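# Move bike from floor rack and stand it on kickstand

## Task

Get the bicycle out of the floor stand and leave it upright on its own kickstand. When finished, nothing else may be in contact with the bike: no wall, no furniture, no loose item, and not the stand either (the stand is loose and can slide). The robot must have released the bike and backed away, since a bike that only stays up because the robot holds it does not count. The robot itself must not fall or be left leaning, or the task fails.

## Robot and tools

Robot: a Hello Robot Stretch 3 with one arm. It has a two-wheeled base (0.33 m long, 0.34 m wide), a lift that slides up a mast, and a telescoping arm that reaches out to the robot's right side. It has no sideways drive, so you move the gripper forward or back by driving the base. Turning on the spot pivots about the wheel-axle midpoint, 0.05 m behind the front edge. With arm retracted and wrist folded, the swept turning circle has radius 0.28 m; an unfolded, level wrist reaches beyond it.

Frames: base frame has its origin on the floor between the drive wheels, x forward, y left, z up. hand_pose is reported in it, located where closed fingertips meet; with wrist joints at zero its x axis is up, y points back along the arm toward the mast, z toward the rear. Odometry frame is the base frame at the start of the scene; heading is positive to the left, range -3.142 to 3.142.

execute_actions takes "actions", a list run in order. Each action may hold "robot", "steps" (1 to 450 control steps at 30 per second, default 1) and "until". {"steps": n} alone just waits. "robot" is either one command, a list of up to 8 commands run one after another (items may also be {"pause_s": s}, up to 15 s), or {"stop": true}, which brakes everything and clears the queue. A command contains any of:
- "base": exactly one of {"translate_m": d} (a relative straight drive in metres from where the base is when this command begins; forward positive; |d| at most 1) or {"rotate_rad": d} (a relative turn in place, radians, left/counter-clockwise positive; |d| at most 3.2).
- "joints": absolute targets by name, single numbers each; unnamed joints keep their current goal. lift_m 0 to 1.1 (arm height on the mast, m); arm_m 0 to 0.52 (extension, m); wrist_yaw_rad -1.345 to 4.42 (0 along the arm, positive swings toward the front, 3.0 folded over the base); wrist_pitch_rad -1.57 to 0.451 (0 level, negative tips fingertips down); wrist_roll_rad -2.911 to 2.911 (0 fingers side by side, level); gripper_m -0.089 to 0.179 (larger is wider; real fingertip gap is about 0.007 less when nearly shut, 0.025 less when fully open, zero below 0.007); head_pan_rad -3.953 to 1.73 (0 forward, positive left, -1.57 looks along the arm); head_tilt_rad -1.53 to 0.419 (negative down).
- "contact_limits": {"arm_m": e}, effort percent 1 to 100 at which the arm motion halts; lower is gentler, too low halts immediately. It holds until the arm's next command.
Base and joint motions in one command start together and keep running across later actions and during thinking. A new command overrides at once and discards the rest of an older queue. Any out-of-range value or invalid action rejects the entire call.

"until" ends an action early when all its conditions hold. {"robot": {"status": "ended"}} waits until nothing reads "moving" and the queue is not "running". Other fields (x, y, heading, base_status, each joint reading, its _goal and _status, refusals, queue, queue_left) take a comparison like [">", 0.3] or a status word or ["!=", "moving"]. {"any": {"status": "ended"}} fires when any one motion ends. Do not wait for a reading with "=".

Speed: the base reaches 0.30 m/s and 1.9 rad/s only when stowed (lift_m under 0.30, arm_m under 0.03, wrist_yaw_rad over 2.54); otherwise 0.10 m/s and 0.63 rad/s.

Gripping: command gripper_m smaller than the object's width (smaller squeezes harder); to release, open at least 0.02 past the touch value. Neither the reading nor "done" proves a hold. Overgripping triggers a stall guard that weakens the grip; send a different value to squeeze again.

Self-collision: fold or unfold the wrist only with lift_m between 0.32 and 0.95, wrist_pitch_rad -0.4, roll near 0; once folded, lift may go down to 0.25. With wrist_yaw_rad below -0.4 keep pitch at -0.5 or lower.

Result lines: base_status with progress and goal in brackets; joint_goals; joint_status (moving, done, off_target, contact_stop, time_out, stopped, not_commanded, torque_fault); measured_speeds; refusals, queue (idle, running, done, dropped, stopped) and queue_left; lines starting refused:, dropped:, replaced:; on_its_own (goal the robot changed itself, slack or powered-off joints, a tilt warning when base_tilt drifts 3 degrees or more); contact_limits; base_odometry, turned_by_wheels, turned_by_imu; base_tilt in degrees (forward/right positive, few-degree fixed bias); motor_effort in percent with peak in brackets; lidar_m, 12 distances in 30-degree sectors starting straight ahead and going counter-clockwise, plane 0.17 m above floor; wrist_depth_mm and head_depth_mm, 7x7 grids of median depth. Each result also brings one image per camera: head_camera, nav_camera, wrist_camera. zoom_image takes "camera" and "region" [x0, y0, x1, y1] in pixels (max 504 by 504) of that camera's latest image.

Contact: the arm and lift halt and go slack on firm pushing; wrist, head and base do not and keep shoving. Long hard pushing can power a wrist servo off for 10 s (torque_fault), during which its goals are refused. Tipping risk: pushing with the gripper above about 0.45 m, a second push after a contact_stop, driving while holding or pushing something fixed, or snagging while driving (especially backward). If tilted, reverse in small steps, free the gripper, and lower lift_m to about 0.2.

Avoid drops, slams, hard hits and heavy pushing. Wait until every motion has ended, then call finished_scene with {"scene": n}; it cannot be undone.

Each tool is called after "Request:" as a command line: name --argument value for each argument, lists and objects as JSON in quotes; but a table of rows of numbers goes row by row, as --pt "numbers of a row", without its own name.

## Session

Request:
execute_actions --actions '[]'

Scene clock: 0.00 s.
robot.base_odometry: x=+0.000 y=+0.000 heading=+0.000 (m, m, rad; robot's odometry frame)
robot.turned_by_wheels: +0.000 (rad since the last result)
robot.turned_by_imu: +0.000 (rad since the last result)
robot.base_tilt: forward=-2.4 right=-1.4 (deg)
robot.lidar_m: 2.09 2.60 1.78 2.84 1.82 1.66 1.49 0.96 0.87 0.88 1.08 2.07
robot.head_depth_mm: 1943 1955 1957 1961 1953 1965 1956 / 1949 2041 2038 2039 2026 2040 2045 / 1981 2159 2155 2139 2139 2153 2116 / 1974 2250 2270 2240 2247 2265 2207 / 1989 2348 2353 2358 2366 2351 2182 / 2003 2475 2485 2478 2470 2484 2177 / 2037 2593 2618 2609 2626 2626 2156
robot.base_status: not_commanded
robot.joint_positions: lift_m=+0.590 arm_m=+0.001 wrist_yaw_rad=+3.126 wrist_pitch_rad=-0.378 wrist_roll_rad=-0.011 gripper_m=+0.037 head_pan_rad=-0.015 head_tilt_rad=+0.005
robot.joint_goals: lift_m=+0.590 arm_m=+0.001 wrist_yaw_rad=+3.126 wrist_pitch_rad=-0.378 wrist_roll_rad=-0.011 gripper_m=+0.037 head_pan_rad=-0.015 head_tilt_rad=+0.005
robot.joint_status: lift_m=not_commanded arm_m=not_commanded wrist_yaw_rad=not_commanded wrist_pitch_rad=not_commanded wrist_roll_rad=not_commanded gripper_m=not_commanded head_pan_rad=not_commanded head_tilt_rad=not_commanded
robot.measured_speeds: translate_m=+0.000 rotate_rad=+0.000 lift_m=+0.000 arm_m=+0.000 wrist_yaw_rad=+0.000 wrist_pitch_rad=+0.000 wrist_roll_rad=+0.000 head_pan_rad=+0.000 head_tilt_rad=+0.000
robot: refusals=0 queue=idle queue_left=0
robot.motor_effort: left_wheel=+1 right_wheel=+0 lift_m=+30 arm_m=+0 wrist_yaw_rad=+0 wrist_pitch_rad=+4 wrist_roll_rad=+0 gripper_m=+0 head_pan_rad=-1 head_tilt_rad=+1 (%)
robot.hand_pose: x=-0.0177 y=+0.0834 z=+0.6112 quat_wxyz=(+0.138, +0.691, +0.129, +0.698) (m; robot's base frame)
robot.wrist_depth_mm: - - - - - - - / - - - - - - - / - - - - - - - / - - - - - - - / - - - - - - - / 916 907 936 934 958 928 920 / 778 796 769 777 761 777 777
pictures: head_camera (sideways: a quarter turn clockwise sets it upright), nav_camera (sideways: a quarter turn counterclockwise sets it upright), wrist_camera
Images, in order (width x height): head_camera 896x504, nav_camera 672x504, wrist_camera 644x364.

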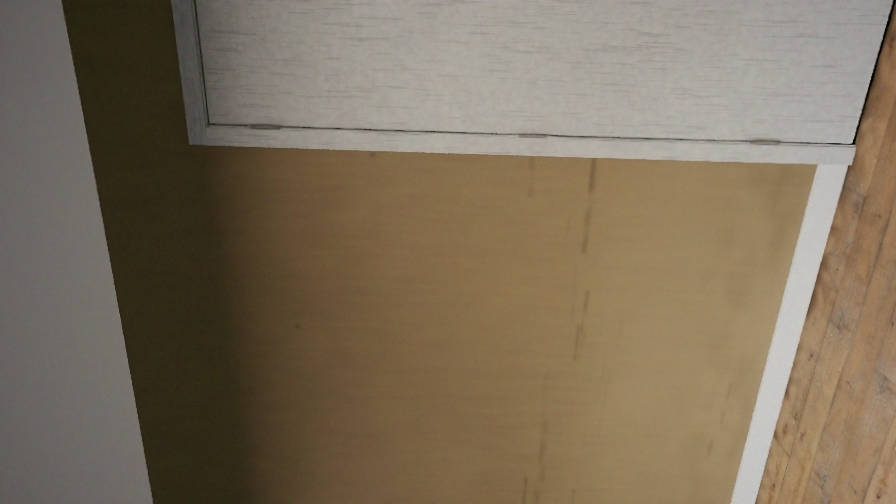

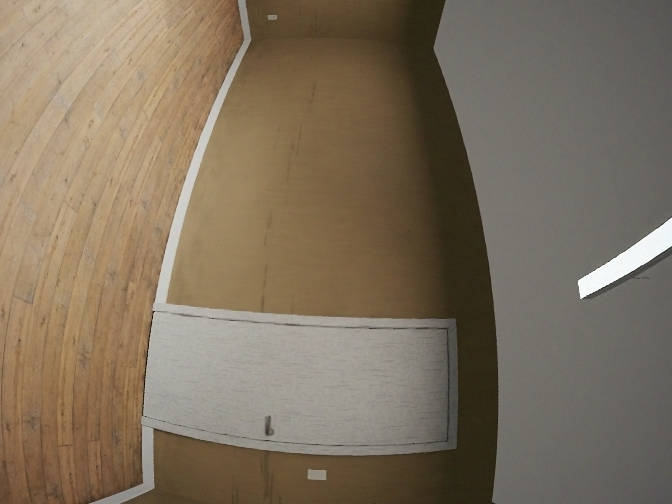

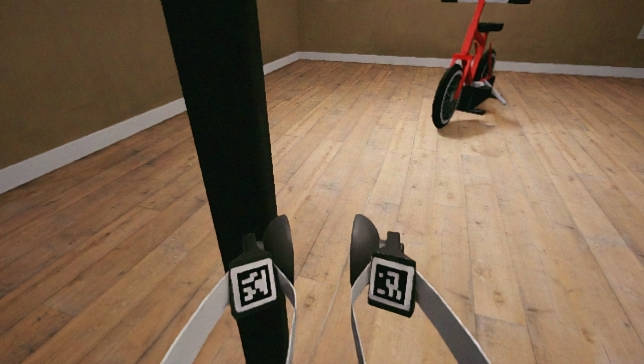

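Request:
execute_actions --actions '[{"robot":{"joints":{"head_tilt_rad":-0.5,"head_pan_rad":1.1,"lift_m":0.27,"wrist_yaw_rad":3.0,"wrist_pitch_rad":-0.4}},"steps":450,"until":{"robot":{"status":"ended"}}}]'

Request:
zoom_image --camera "head_camera" --region '[200,100,600,450]'

Scene clock: 3.77 s.
robot.base_odometry: x=+0.000 y=+0.000 heading=+0.000 (m, m, rad; robot's odometry frame)
robot.turned_by_wheels: +0.000 (rad since the last result)
robot.turned_by_imu: +0.000 (rad since the last result)
robot.base_tilt: forward=-2.3 right=-1.3 (deg)
robot.lidar_m: 2.08 2.60 1.78 2.83 1.82 1.66 1.49 0.95 0.87 0.88 1.08 2.07
robot.head_depth_mm: 3465 3792 3981 2684 1992 1576 1298 / 3391 3753 3962 2688 1998 1564 1303 / 3383 3729 3894 2682 1958 1565 1299 / 3377 3709 3849 2312 1972 1566 1299 / 3362 3669 3868 2664 1957 1555 1291 / 3358 3697 3938 2663 1962 1556 1299 / 3333 3644 3848 2673 1960 1561 1292
robot.base_status: not_commanded
robot.joint_positions: lift_m=+0.270 arm_m=+0.001 wrist_yaw_rad=+3.002 wrist_pitch_rad=-0.412 wrist_roll_rad=-0.011 gripper_m=+0.037 head_pan_rad=+1.093 head_tilt_rad=-0.493
robot.joint_goals: lift_m=+0.270 arm_m=+0.001 wrist_yaw_rad=+3.000 wrist_pitch_rad=-0.400 wrist_roll_rad=-0.011 gripper_m=+0.037 head_pan_rad=+1.100 head_tilt_rad=-0.500
robot.joint_status: lift_m=done arm_m=not_commanded wrist_yaw_rad=done wrist_pitch_rad=done wrist_roll_rad=not_commanded gripper_m=not_commanded head_pan_rad=done head_tilt_rad=done
robot.measured_speeds: translate_m=+0.000 rotate_rad=+0.000 lift_m=+0.000 arm_m=+0.000 wrist_yaw_rad=+0.000 wrist_pitch_rad=+0.000 wrist_roll_rad=+0.000 head_pan_rad=+0.000 head_tilt_rad=+0.000
robot: refusals=0 queue=done queue_left=0
robot.motor_effort: left_wheel=+1(0) right_wheel=+0(0) lift_m=+27(29) arm_m=+0(0) wrist_yaw_rad=-1(2) wrist_pitch_rad=+4(4) wrist_roll_rad=+0(0) gripper_m=+0(1) head_pan_rad=+4(51) head_tilt_rad=-3(22) (%)
robot.hand_pose: x=+0.0101 y=+0.0771 z=+0.2842 quat_wxyz=(+0.192, +0.696, +0.097, +0.685) (m; robot's base frame)
robot.wrist_depth_mm: - - - - - - - / - - - - - - - / - - - - - - - / 751 754 764 755 752 741 744 / 596 601 - 597 622 596 596 / 499 499 - 515 511 495 495 / 438 - - - 415 420 423
pictures: head_camera (sideways: a quarter turn clockwise sets it upright), nav_camera (sideways: a quarter turn counterclockwise sets it upright), wrist_camera
Images, in order (width x height): head_camera 896x504, nav_camera 672x504, wrist_camera 644x364.

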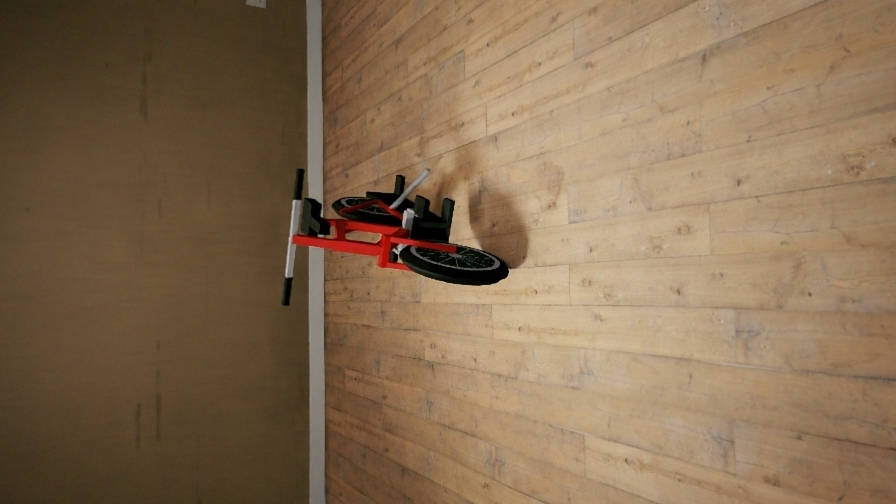

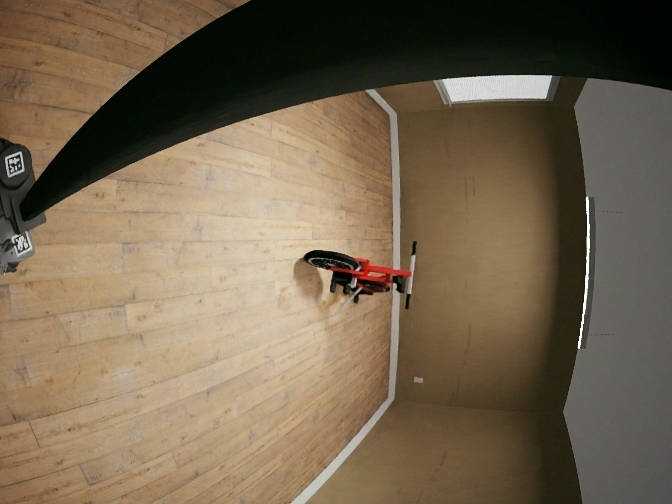

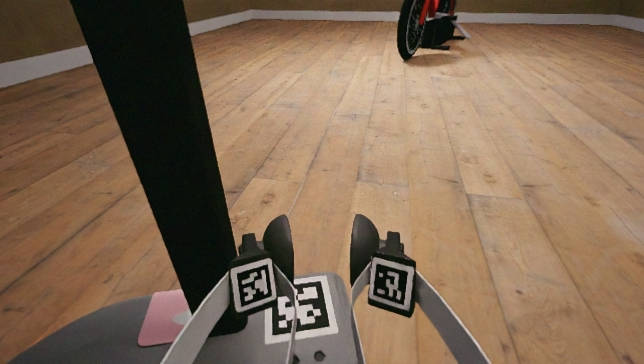

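Region (200, 100, 600, 450) of head_camera's 896x504 image, scaled by 1.260, with more detail than that image has; it fills the top 441 rows of this view, and the rest is white.

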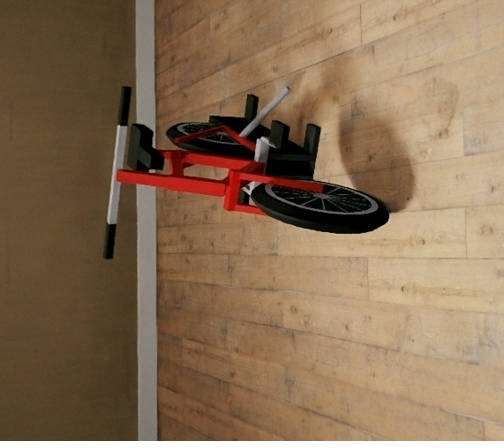

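Request:
execute_actions --actions '[{"robot":[{"base":{"rotate_rad":0.80}},{"base":{"translate_m":1}},{"base":{"translate_m":1}},{"base":{"translate_m":0.35}},{"base":{"rotate_rad":-3.14},"joints":{"head_pan_rad":-1.57,"head_tilt_rad":-0.95}}],"steps":450,"until":{"robot":{"status":"ended"}}},{"steps":300,"until":{"robot":{"status":"ended"}}}]'

Scene clock: 21.57 s.
robot.base_odometry: x=+1.637 y=+1.686 heading=-2.340 (m, m, rad; robot's odometry frame)
robot.turned_by_wheels: -2.340 (rad since the last result)
robot.turned_by_imu: -2.341 (rad since the last result)
robot.base_tilt: forward=-2.4 right=-1.3 (deg)
robot.lidar_m: 3.00 2.87 1.44 1.17 1.16 1.27 1.77 1.75 0.71 0.61 0.75 2.85
robot.head_depth_mm: 2608 2168 1836 1296 1332 1227 1108 / 2615 2173 1834 1256 1353 1228 1137 / 2560 2178 1827 1217 1328 1224 - / 2518 2169 1836 1239 1352 1248 - / 2438 2177 1812 1516 1351 1235 1106 / 2426 2180 1784 1236 1380 1227 1109 / 2353 2185 1842 1274 1376 1233 1110
robot.base_status: done (rotate_rad -3.1399 of -3.1400)
robot.joint_positions: lift_m=+0.270 arm_m=+0.001 wrist_yaw_rad=+3.001 wrist_pitch_rad=-0.412 wrist_roll_rad=-0.011 gripper_m=+0.037 head_pan_rad=-1.563 head_tilt_rad=-0.939
robot.joint_goals: lift_m=+0.270 arm_m=+0.001 wrist_yaw_rad=+3.000 wrist_pitch_rad=-0.400 wrist_roll_rad=-0.011 gripper_m=+0.037 head_pan_rad=-1.570 head_tilt_rad=-0.950
robot.joint_status: lift_m=done arm_m=not_commanded wrist_yaw_rad=done wrist_pitch_rad=done wrist_roll_rad=not_commanded gripper_m=not_commanded head_pan_rad=done head_tilt_rad=done
robot.measured_speeds: translate_m=+0.000 rotate_rad=+0.000 lift_m=+0.000 arm_m=+0.000 wrist_yaw_rad=+0.000 wrist_pitch_rad=+0.000 wrist_roll_rad=+0.000 head_pan_rad=+0.000 head_tilt_rad=+0.000
robot: refusals=0 queue=done queue_left=0
robot.motor_effort: left_wheel=+3(14) right_wheel=-3(11) lift_m=+27(27) arm_m=+0(1) wrist_yaw_rad=+0(2) wrist_pitch_rad=+4(4) wrist_roll_rad=+0(0) gripper_m=+0(0) head_pan_rad=-5(52) head_tilt_rad=-4(19) (%)
robot.hand_pose: x=+0.0102 y=+0.0770 z=+0.2841 quat_wxyz=(+0.193, +0.696, +0.097, +0.684) (m; robot's base frame)
robot.wrist_depth_mm: 864 - - - - - - / 937 - - - - - - / 949 - 996 - 1000 - - / 755 756 758 755 735 750 750 / 599 598 - 592 612 593 592 / 496 503 - 521 509 494 492 / 436 - - - 421 421 420
pictures: head_camera (sideways: a quarter turn clockwise sets it upright), nav_camera (sideways: a quarter turn counterclockwise sets it upright), wrist_camera
Images, in order (width x height): head_camera 896x504, nav_camera 672x504, wrist_camera 644x364.

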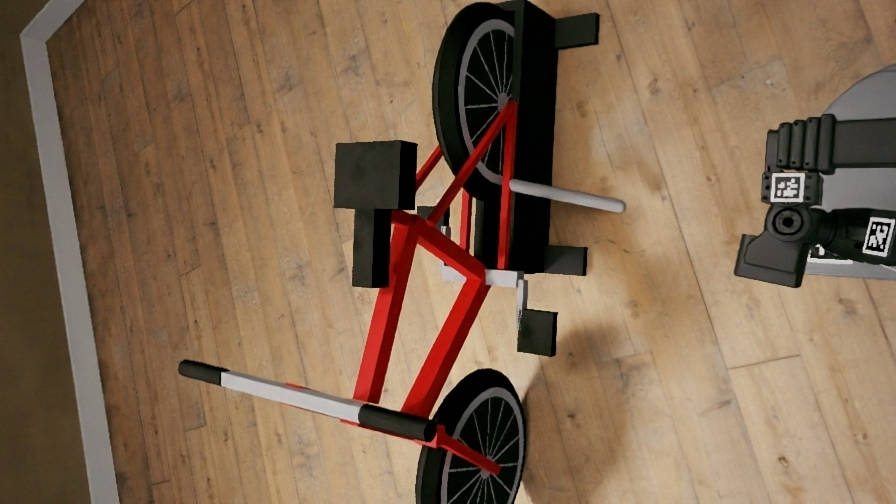

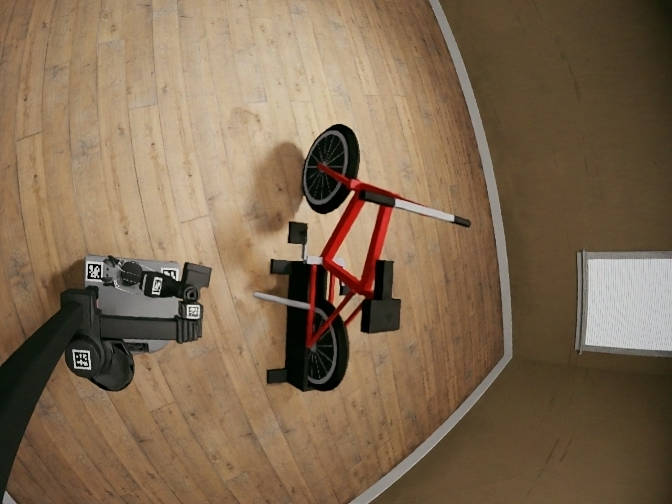

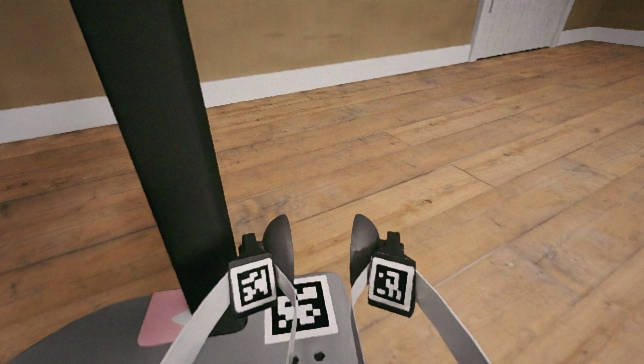

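Request:
execute_actions --actions '[{"robot":[{"base":{"rotate_rad":-0.07},"joints":{"lift_m":0.76}},{"base":{"translate_m":0.08},"joints":{"wrist_yaw_rad":0,"gripper_m":0.14}},{"joints":{"wrist_pitch_rad":-1.3,"wrist_roll_rad":1.57,"arm_m":0.47}},{"joints":{"lift_m":0.71}}],"steps":450,"until":{"robot":{"status":"ended"}}},{"steps":300,"until":{"robot":{"status":"ended"}}}]'

Scene clock: 35.20 s.
robot.base_odometry: x=+1.578 y=+1.632 heading=-2.410 (m, m, rad; robot's odometry frame)
robot.turned_by_wheels: -0.070 (rad since the last result)
robot.turned_by_imu: -0.070 (rad since the last result)
robot.base_tilt: forward=-2.3 right=-1.3 (deg)
robot.lidar_m: 2.98 2.93 1.56 1.21 1.20 1.27 1.85 1.82 0.72 0.62 0.71 2.73
robot.head_depth_mm: 2547 2170 1839 1599 - - - / 2676 2342 - 1169 1354 1223 1139 / 2600 - 988 1240 1336 1226 1153 / 2508 2187 1817 1229 1349 1229 1137 / 2468 2172 1817 1478 1356 1225 1112 / 2426 2171 1752 1124 1357 1230 1111 / 2324 2182 1835 1263 1355 1230 1107
robot.base_status: done (translate_m +0.0800 of +0.0800)
robot.joint_positions: lift_m=+0.710 arm_m=+0.470 wrist_yaw_rad=+0.001 wrist_pitch_rad=-1.295 wrist_roll_rad=+1.565 gripper_m=+0.140 head_pan_rad=-1.563 head_tilt_rad=-0.939
robot.joint_goals: lift_m=+0.710 arm_m=+0.470 wrist_yaw_rad=+0.000 wrist_pitch_rad=-1.300 wrist_roll_rad=+1.570 gripper_m=+0.140 head_pan_rad=-1.570 head_tilt_rad=-0.950
robot.joint_status: lift_m=done arm_m=done wrist_yaw_rad=done wrist_pitch_rad=done wrist_roll_rad=done gripper_m=done head_pan_rad=done head_tilt_rad=done
robot.measured_speeds: translate_m=+0.000 rotate_rad=+0.000 lift_m=+0.000 arm_m=+0.000 wrist_yaw_rad=+0.000 wrist_pitch_rad=+0.000 wrist_roll_rad=+0.000 head_pan_rad=+0.000 head_tilt_rad=+0.000
robot: refusals=0 queue=done queue_left=0
robot.motor_effort: left_wheel=+3(11) right_wheel=-3(11) lift_m=+27(34) arm_m=+5(7) wrist_yaw_rad=-1(2) wrist_pitch_rad=-2(4) wrist_roll_rad=+2(4) gripper_m=+0(82) head_pan_rad=-4(4) head_tilt_rad=-3(3) (%)
robot.hand_pose: x=-0.0215 y=-0.6608 z=+0.5956 quat_wxyz=(+0.003, +0.002, -0.797, -0.604) (m; robot's base frame)
robot.wrist_depth_mm: 931 870 773 203 696 647 623 / 961 874 214 202 709 662 624 / 967 908 219 207 720 672 636 / - 935 227 219 731 692 652 / - 980 893 304 727 699 661 / - - 918 292 774 - 686 / - - 911 289 794 742 697
pictures: head_camera (sideways: a quarter turn clockwise sets it upright), nav_camera (sideways: a quarter turn counterclockwise sets it upright), wrist_camera
Images, in order (width x height): head_camera 896x504, nav_camera 672x504, wrist_camera 644x364.

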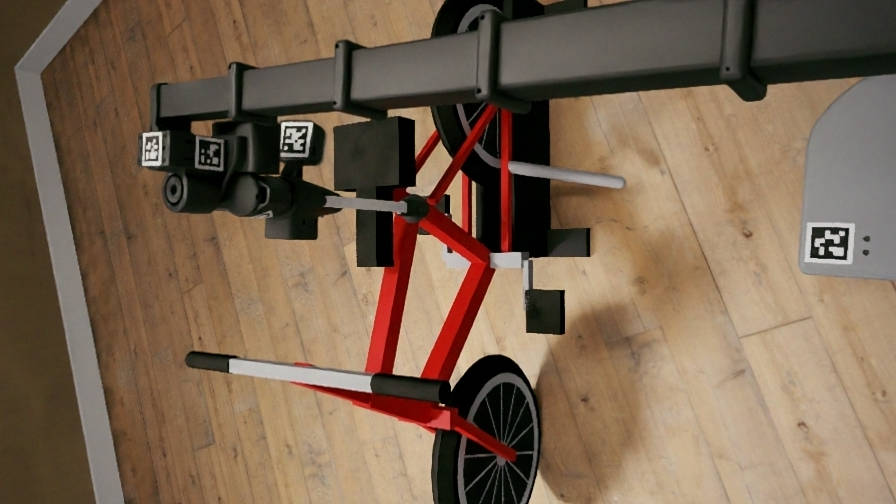

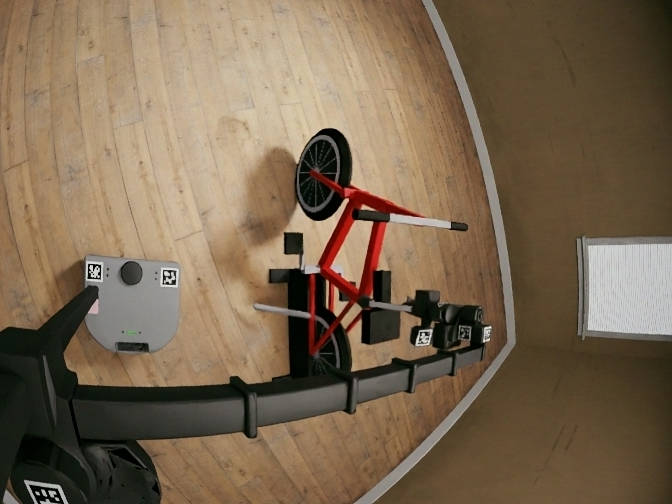

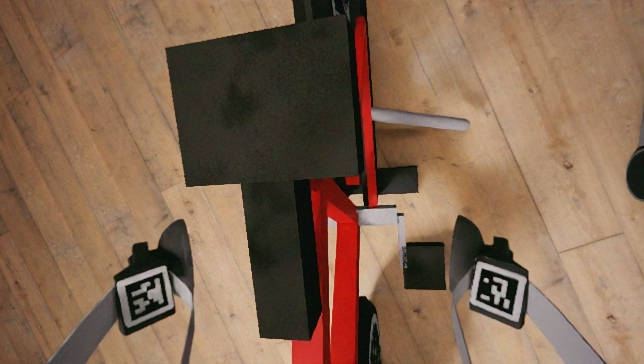

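Request:
execute_actions --actions '[{"robot":[{"base":{"translate_m":0.015},"joints":{"arm_m":0.512}},{"joints":{"lift_m":0.63}},{"joints":{"gripper_m":0.0}}],"steps":450,"until":{"robot":{"status":"ended"}}}]'

Scene clock: 39.77 s.
robot.base_odometry: x=+1.567 y=+1.622 heading=-2.410 (m, m, rad; robot's odometry frame)
robot.turned_by_wheels: +0.000 (rad since the last result)
robot.turned_by_imu: +0.000 (rad since the last result)
robot.base_tilt: forward=-2.4 right=-1.4 (deg)
robot.lidar_m: 2.97 2.92 1.57 1.22 1.21 1.28 1.87 1.84 0.72 0.62 0.71 2.72
robot.head_depth_mm: 2544 2189 1816 1225 1358 1248 - / 2674 2227 1807 - 1344 1229 - / 2586 2274 987 1241 1329 1228 1149 / 2507 2170 1831 1235 1359 1229 1140 / 2442 2192 1784 1476 1357 1231 1109 / 2404 2167 1789 1156 1355 1228 1115 / 2333 2191 1824 1262 1361 1223 1110
robot.base_status: done (translate_m +0.0150 of +0.0150)
robot.joint_positions: lift_m=+0.630 arm_m=+0.512 wrist_yaw_rad=+0.004 wrist_pitch_rad=-1.275 wrist_roll_rad=+1.560 gripper_m=+0.001 head_pan_rad=-1.563 head_tilt_rad=-0.939
robot.joint_goals: lift_m=+0.630 arm_m=+0.512 wrist_yaw_rad=+0.000 wrist_pitch_rad=-1.300 wrist_roll_rad=+1.570 gripper_m=+0.000 head_pan_rad=-1.570 head_tilt_rad=-0.950
robot.joint_status: lift_m=done arm_m=done wrist_yaw_rad=done wrist_pitch_rad=done wrist_roll_rad=done gripper_m=done head_pan_rad=done head_tilt_rad=done
robot.measured_speeds: translate_m=+0.000 rotate_rad=+0.000 lift_m=+0.000 arm_m=+0.000 wrist_yaw_rad=+0.000 wrist_pitch_rad=+0.000 wrist_roll_rad=+0.000 head_pan_rad=+0.000 head_tilt_rad=+0.000
robot: refusals=0 queue=done queue_left=0
robot.motor_effort: left_wheel=+2(8) right_wheel=-2(6) lift_m=+30(30) arm_m=+1(4) wrist_yaw_rad=-2(3) wrist_pitch_rad=-10(11) wrist_roll_rad=+4(4) gripper_m=-17(93) head_pan_rad=-4(5) head_tilt_rad=-4(4) (%)
robot.hand_pose: x=-0.0213 y=-0.7083 z=+0.5165 quat_wxyz=(+0.006, +0.005, -0.803, -0.595) (m; robot's base frame)
robot.wrist_depth_mm: 857 785 126 117 109 580 546 / 884 800 129 120 112 594 553 / 899 816 132 122 115 593 565 / 935 850 138 127 624 608 577 / 958 871 797 130 461 624 592 / 983 886 841 133 455 624 597 / - 944 841 137 689 652 613
pictures: head_camera (sideways: a quarter turn clockwise sets it upright), nav_camera (sideways: a quarter turn counterclockwise sets it upright), wrist_camera
Images, in order (width x height): head_camera 896x504, nav_camera 672x504, wrist_camera 644x364.

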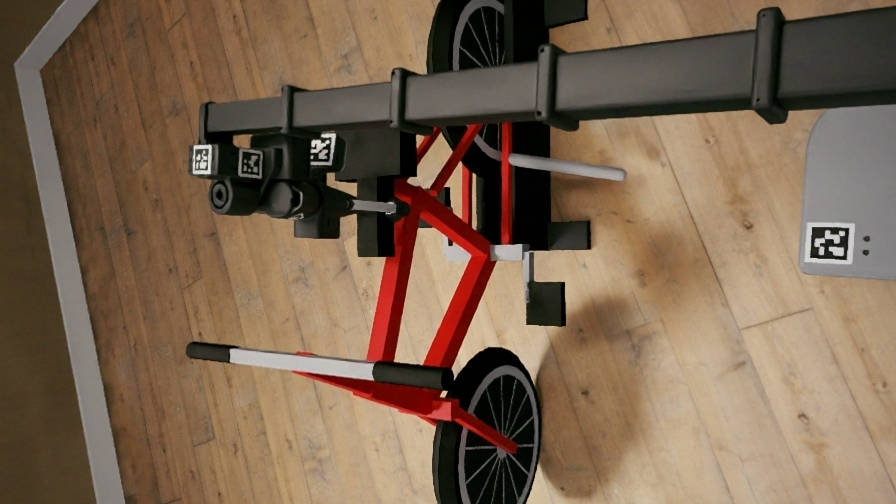

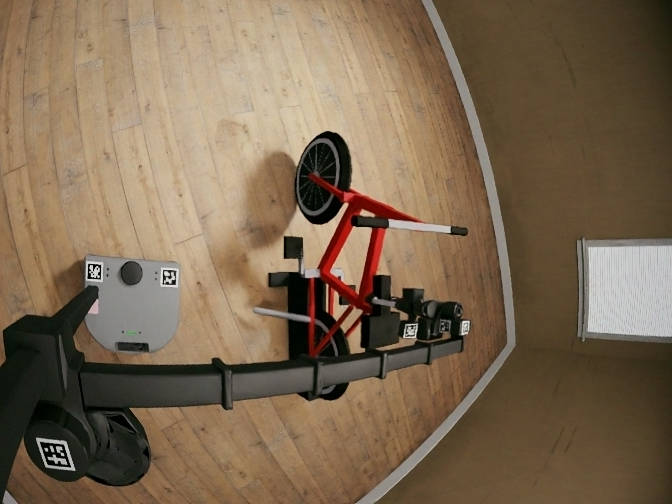

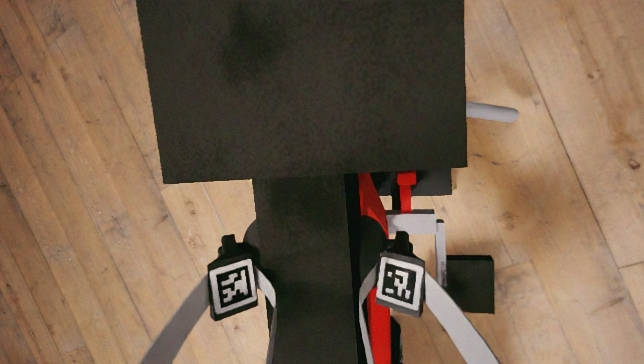

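Request:
execute_actions --actions '[{"robot":{"joints":{"wrist_pitch_rad":-1.27},"base":{"translate_m":0.25}},"steps":200,"until":{"robot":{"status":"ended"}}}]'

Scene clock: 43.67 s.
robot.base_odometry: x=+1.381 y=+1.455 heading=-2.410 (m, m, rad; robot's odometry frame)
robot.turned_by_wheels: +0.000 (rad since the last result)
robot.turned_by_imu: -0.001 (rad since the last result)
robot.base_tilt: forward=-2.4 right=-1.2 (deg)
robot.lidar_m: 2.74 2.70 1.70 1.33 1.32 1.39 2.05 2.06 0.70 0.60 0.69 2.61
robot.head_depth_mm: 2673 2178 1817 1257 1334 1256 - / 2586 2229 1809 - 1333 1232 - / 2538 2275 991 1246 1354 1220 1146 / 2444 2167 1822 1232 1350 1227 1138 / 2409 2175 1788 1486 1345 1228 1110 / 2311 2193 1793 1122 1362 1230 1111 / 2233 2188 1843 1233 1359 1233 1113
robot.base_status: done (translate_m +0.2500 of +0.2500)
robot.joint_positions: lift_m=+0.630 arm_m=+0.512 wrist_yaw_rad=+0.004 wrist_pitch_rad=-1.292 wrist_roll_rad=+1.555 gripper_m=+0.001 head_pan_rad=-1.563 head_tilt_rad=-0.939
robot.joint_goals: lift_m=+0.630 arm_m=+0.512 wrist_yaw_rad=+0.000 wrist_pitch_rad=-1.270 wrist_roll_rad=+1.570 gripper_m=+0.000 head_pan_rad=-1.570 head_tilt_rad=-0.950
robot.joint_status: lift_m=done arm_m=done wrist_yaw_rad=done wrist_pitch_rad=done wrist_roll_rad=done gripper_m=done head_pan_rad=done head_tilt_rad=done
robot.measured_speeds: translate_m=+0.000 rotate_rad=+0.000 lift_m=+0.000 arm_m=+0.000 wrist_yaw_rad=+0.000 wrist_pitch_rad=+0.000 wrist_roll_rad=+0.000 head_pan_rad=+0.000 head_tilt_rad=+0.000
robot: refusals=0 queue=done queue_left=0
robot.motor_effort: left_wheel=+3(21) right_wheel=-3(50) lift_m=+30(30) arm_m=+1(1) wrist_yaw_rad=-4(4) wrist_pitch_rad=+7(9) wrist_roll_rad=+6(7) gripper_m=-16(18) head_pan_rad=-5(3) head_tilt_rad=-4(4) (%)
robot.hand_pose: x=-0.0213 y=-0.7040 z=+0.5157 quat_wxyz=(+0.008, +0.006, -0.798, -0.602) (m; robot's base frame)
robot.wrist_depth_mm: 827 761 125 116 109 561 548 / 860 794 129 119 111 582 551 / 897 823 132 123 114 587 569 / 908 842 140 126 643 614 576 / 922 871 790 130 463 631 598 / 969 876 828 132 - 637 606 / - 911 833 135 691 650 614
pictures: head_camera (sideways: a quarter turn clockwise sets it upright), nav_camera (sideways: a quarter turn counterclockwise sets it upright), wrist_camera
Images, in order (width x height): head_camera 896x504, nav_camera 672x504, wrist_camera 644x364.

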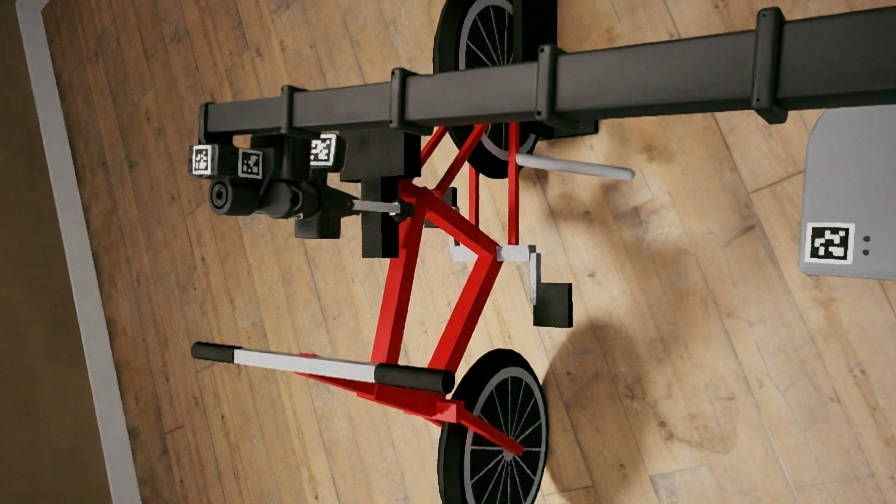

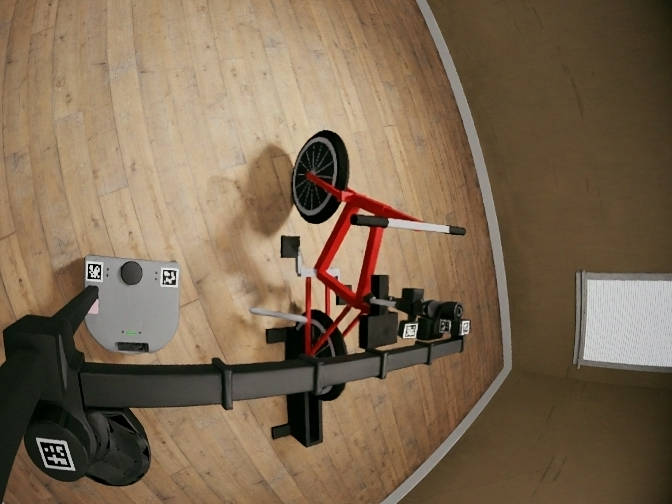

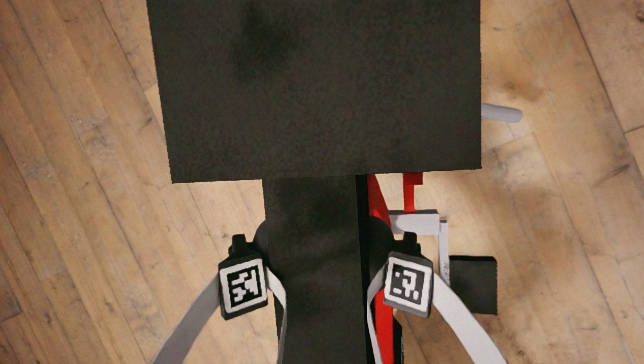

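Wheels drift toward me; retract a little as I go.

Request:
execute_actions --actions '[{"robot":{"joints":{"arm_m":0.49},"base":{"translate_m":0.22}},"steps":200,"until":{"robot":{"status":"ended"}}}]'

Scene clock: 46.93 s.
robot.base_odometry: x=+1.217 y=+1.308 heading=-2.410 (m, m, rad; robot's odometry frame)
robot.turned_by_wheels: +0.000 (rad since the last result)
robot.turned_by_imu: -0.001 (rad since the last result)
robot.base_tilt: forward=-2.4 right=-1.3 (deg)
robot.lidar_m: 2.54 2.49 1.79 1.42 1.41 1.49 2.19 2.25 0.68 0.58 0.67 2.52
robot.head_depth_mm: 2587 2160 1834 1213 1333 1250 - / 2526 2193 1822 - 1341 1229 - / 2443 2239 - 1189 1324 1226 1146 / 2411 2195 1825 1215 1359 1227 1136 / 2331 2173 1827 1240 1353 1231 1112 / 2223 2187 1797 1081 1333 1235 1103 / 2137 2183 1832 1576 1331 1232 1113
robot.base_status: done (translate_m +0.2200 of +0.2200)
robot.joint_positions: lift_m=+0.630 arm_m=+0.490 wrist_yaw_rad=+0.004 wrist_pitch_rad=-1.293 wrist_roll_rad=+1.553 gripper_m=+0.001 head_pan_rad=-1.563 head_tilt_rad=-0.939
robot.joint_goals: lift_m=+0.630 arm_m=+0.490 wrist_yaw_rad=+0.000 wrist_pitch_rad=-1.270 wrist_roll_rad=+1.570 gripper_m=+0.000 head_pan_rad=-1.570 head_tilt_rad=-0.950
robot.joint_status: lift_m=done arm_m=done wrist_yaw_rad=done wrist_pitch_rad=done wrist_roll_rad=done gripper_m=done head_pan_rad=done head_tilt_rad=done
robot.measured_speeds: translate_m=+0.000 rotate_rad=+0.000 lift_m=+0.000 arm_m=+0.000 wrist_yaw_rad=+0.000 wrist_pitch_rad=+0.000 wrist_roll_rad=+0.000 head_pan_rad=+0.000 head_tilt_rad=+0.000
robot: refusals=0 queue=done queue_left=0
robot.motor_effort: left_wheel=+4(22) right_wheel=-3(52) lift_m=+30(30) arm_m=-3(7) wrist_yaw_rad=-3(4) wrist_pitch_rad=+8(7) wrist_roll_rad=+7(7) gripper_m=-17(16) head_pan_rad=-4(4) head_tilt_rad=-4(4) (%)
robot.hand_pose: x=-0.0214 y=-0.6822 z=+0.5156 quat_wxyz=(+0.008, +0.007, -0.798, -0.602) (m; robot's base frame)
robot.wrist_depth_mm: 851 761 126 117 110 575 549 / 867 776 129 120 112 578 561 / 887 802 132 123 115 586 566 / 921 836 140 127 650 616 581 / 950 849 796 129 462 634 590 / 962 896 814 132 - 632 602 / 996 909 831 135 691 648 615
pictures: head_camera (sideways: a quarter turn clockwise sets it upright), nav_camera (sideways: a quarter turn counterclockwise sets it upright), wrist_camera
Images, in order (width x height): head_camera 896x504, nav_camera 672x504, wrist_camera 644x364.

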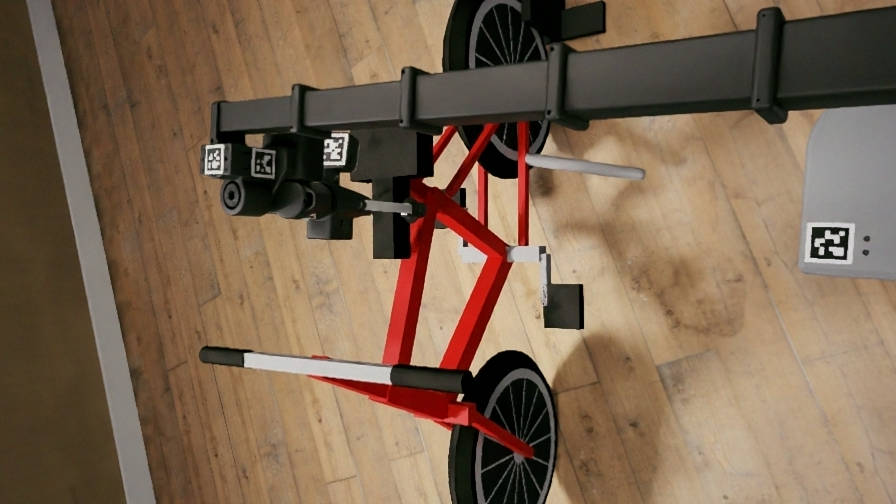

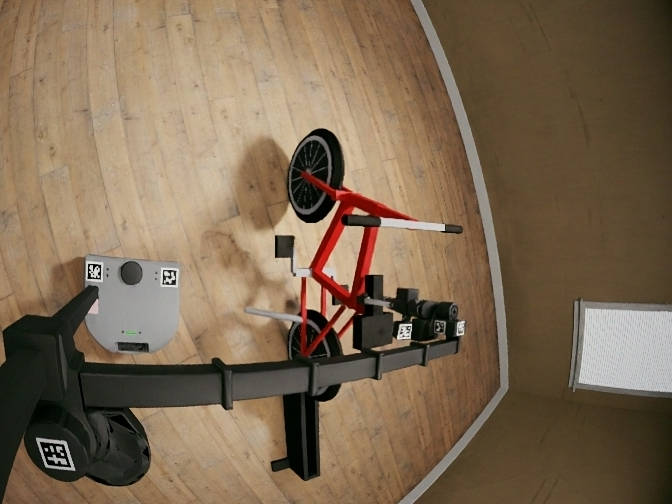

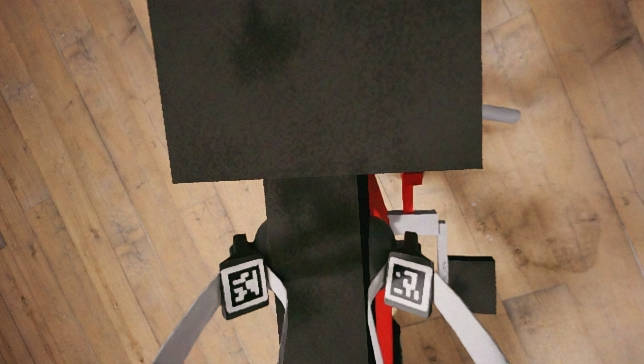

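Request:
execute_actions --actions '[{"robot":[{"joints":{"arm_m":0.47},"base":{"translate_m":0.22}},{"joints":{"arm_m":0.42,"wrist_pitch_rad":-1.33}}],"steps":250,"until":{"robot":{"status":"ended"}}},{"steps":20}]'

Scene clock: 52.33 s.
robot.base_odometry: x=+1.053 y=+1.161 heading=-2.410 (m, m, rad; robot's odometry frame)
robot.turned_by_wheels: +0.000 (rad since the last result)
robot.turned_by_imu: -0.001 (rad since the last result)
robot.base_tilt: forward=-2.3 right=-1.3 (deg)
robot.lidar_m: 2.34 2.30 1.93 1.51 1.50 1.59 2.33 2.45 0.64 0.46 0.47 0.78
robot.head_depth_mm: 2502 2169 1818 1569 1331 1249 - / 2457 2175 1875 - 1323 1228 - / 2406 2183 - 928 1329 1227 1149 / 2292 2164 1829 1236 1333 1224 1146 / 2188 2177 1825 1514 1331 1228 1113 / 2131 2184 1743 995 1316 1226 1111 / 2043 2169 1809 1575 1313 1230 1112
robot.base_status: done (translate_m +0.2200 of +0.2200)
robot.joint_positions: lift_m=+0.630 arm_m=+0.420 wrist_yaw_rad=+0.004 wrist_pitch_rad=-1.377 wrist_roll_rad=+1.555 gripper_m=+0.001 head_pan_rad=-1.563 head_tilt_rad=-0.939
robot.joint_goals: lift_m=+0.630 arm_m=+0.420 wrist_yaw_rad=+0.000 wrist_pitch_rad=-1.330 wrist_roll_rad=+1.570 gripper_m=+0.000 head_pan_rad=-1.570 head_tilt_rad=-0.950
robot.joint_status: lift_m=done arm_m=done wrist_yaw_rad=done wrist_pitch_rad=done wrist_roll_rad=done gripper_m=done head_pan_rad=done head_tilt_rad=done
robot.measured_speeds: translate_m=+0.000 rotate_rad=+0.000 lift_m=+0.000 arm_m=+0.000 wrist_yaw_rad=+0.000 wrist_pitch_rad=+0.000 wrist_roll_rad=+0.000 head_pan_rad=+0.000 head_tilt_rad=+0.000
robot: refusals=0 queue=done queue_left=0
robot.motor_effort: left_wheel=+3(9) right_wheel=-1(15) lift_m=+32(32) arm_m=+0(5) wrist_yaw_rad=-3(3) wrist_pitch_rad=+16(17) wrist_roll_rad=+6(7) gripper_m=-18(19) head_pan_rad=-5(3) head_tilt_rad=-4(4) (%)
robot.hand_pose: x=-0.0214 y=-0.5905 z=+0.5125 quat_wxyz=(+0.008, +0.006, -0.772, -0.636) (m; robot's base frame)
robot.wrist_depth_mm: 739 708 121 120 120 591 574 / 770 731 124 123 122 597 593 / 786 742 126 126 125 615 607 / 816 768 129 128 666 641 626 / 841 798 739 132 669 651 626 / 850 813 787 135 668 657 639 / 897 835 790 138 709 668 650
pictures: head_camera (sideways: a quarter turn clockwise sets it upright), nav_camera (sideways: a quarter turn counterclockwise sets it upright), wrist_camera
Images, in order (width x height): head_camera 896x504, nav_camera 672x504, wrist_camera 644x364.

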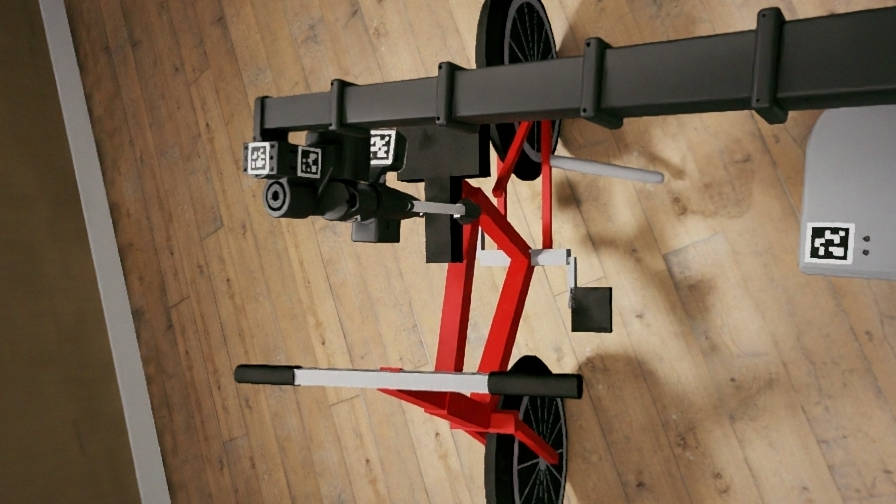

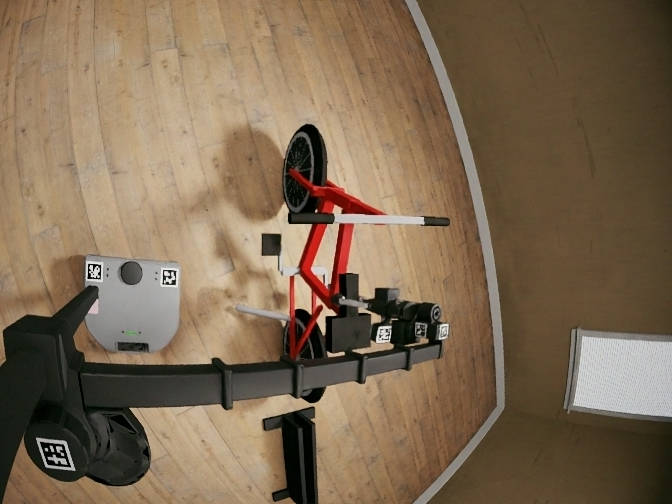

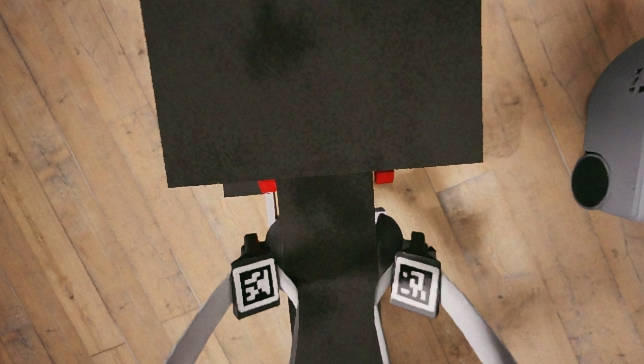

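Request:
execute_actions --actions '[{"robot":[{"joints":{"arm_m":0.41,"wrist_pitch_rad":-1.39}},{"joints":{"gripper_m":0.1}}],"steps":250,"until":{"robot":{"status":"ended"}}},{"steps":20}]'

Scene clock: 55.90 s.
robot.base_odometry: x=+1.053 y=+1.161 heading=-2.410 (m, m, rad; robot's odometry frame)
robot.turned_by_wheels: +0.000 (rad since the last result)
robot.turned_by_imu: +0.000 (rad since the last result)
robot.base_tilt: forward=-2.4 right=-1.3 (deg)
robot.lidar_m: 2.34 2.30 1.93 1.51 1.50 1.59 2.33 2.45 0.58 0.46 0.46 0.68
robot.head_depth_mm: 2517 2165 1833 1573 1327 1246 - / 2447 2166 1877 - 1254 1229 - / 2397 2201 - 900 1310 1228 1153 / 2300 2190 1825 1563 1308 1230 1142 / 2213 2173 1828 1574 1148 1230 1111 / 2128 2173 1831 903 1340 1226 1110 / 2049 2187 1807 1571 1256 1229 1114
robot.base_status: done (translate_m +0.2200 of +0.2200)
robot.joint_positions: lift_m=+0.630 arm_m=+0.410 wrist_yaw_rad=+0.003 wrist_pitch_rad=-1.461 wrist_roll_rad=+1.561 gripper_m=+0.100 head_pan_rad=-1.563 head_tilt_rad=-0.939
robot.joint_goals: lift_m=+0.630 arm_m=+0.410 wrist_yaw_rad=+0.000 wrist_pitch_rad=-1.390 wrist_roll_rad=+1.570 gripper_m=+0.100 head_pan_rad=-1.570 head_tilt_rad=-0.950
robot.joint_status: lift_m=done arm_m=done wrist_yaw_rad=done wrist_pitch_rad=done wrist_roll_rad=done gripper_m=done head_pan_rad=done head_tilt_rad=done
robot.measured_speeds: translate_m=+0.000 rotate_rad=+0.000 lift_m=+0.000 arm_m=+0.000 wrist_yaw_rad=+0.000 wrist_pitch_rad=+0.000 wrist_roll_rad=+0.000 head_pan_rad=+0.000 head_tilt_rad=+0.000
robot: refusals=0 queue=done queue_left=0
robot.motor_effort: left_wheel=+1(2) right_wheel=+2(2) lift_m=+34(35) arm_m=+3(3) wrist_yaw_rad=-3(4) wrist_pitch_rad=+25(26) wrist_roll_rad=+4(6) gripper_m=-10(80) head_pan_rad=-4(5) head_tilt_rad=-4(4) (%)
robot.hand_pose: x=-0.0215 y=-0.5586 z=+0.5112 quat_wxyz=(+0.005, +0.004, -0.745, -0.668) (m; robot's base frame)
robot.wrist_depth_mm: 683 668 122 125 132 140 601 / 705 672 670 127 134 142 - / 722 702 679 130 137 145 - / 739 724 463 136 141 668 - / 752 740 739 389 142 678 663 / 772 762 743 437 147 - 680 / 800 772 778 409 150 709 707
pictures: head_camera (sideways: a quarter turn clockwise sets it upright), nav_camera (sideways: a quarter turn counterclockwise sets it upright), wrist_camera
Images, in order (width x height): head_camera 896x504, nav_camera 672x504, wrist_camera 644x364.

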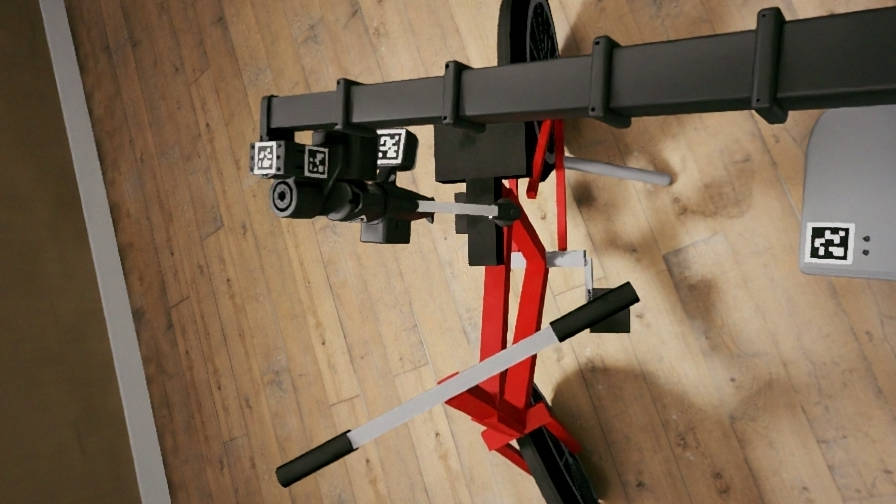

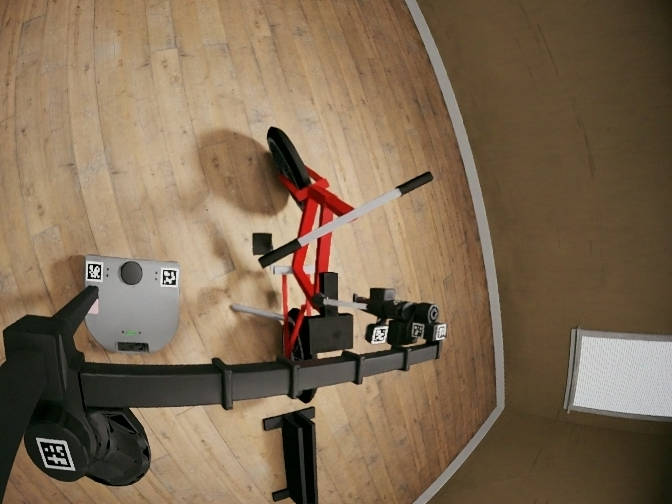

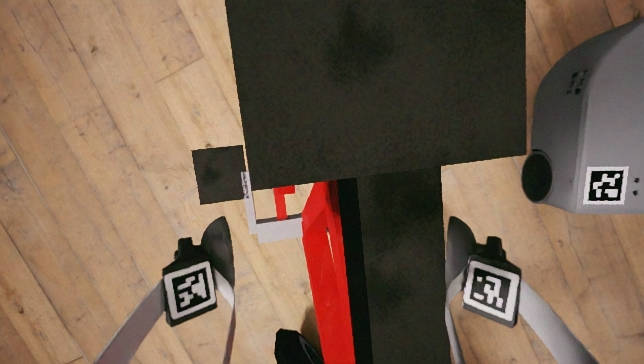

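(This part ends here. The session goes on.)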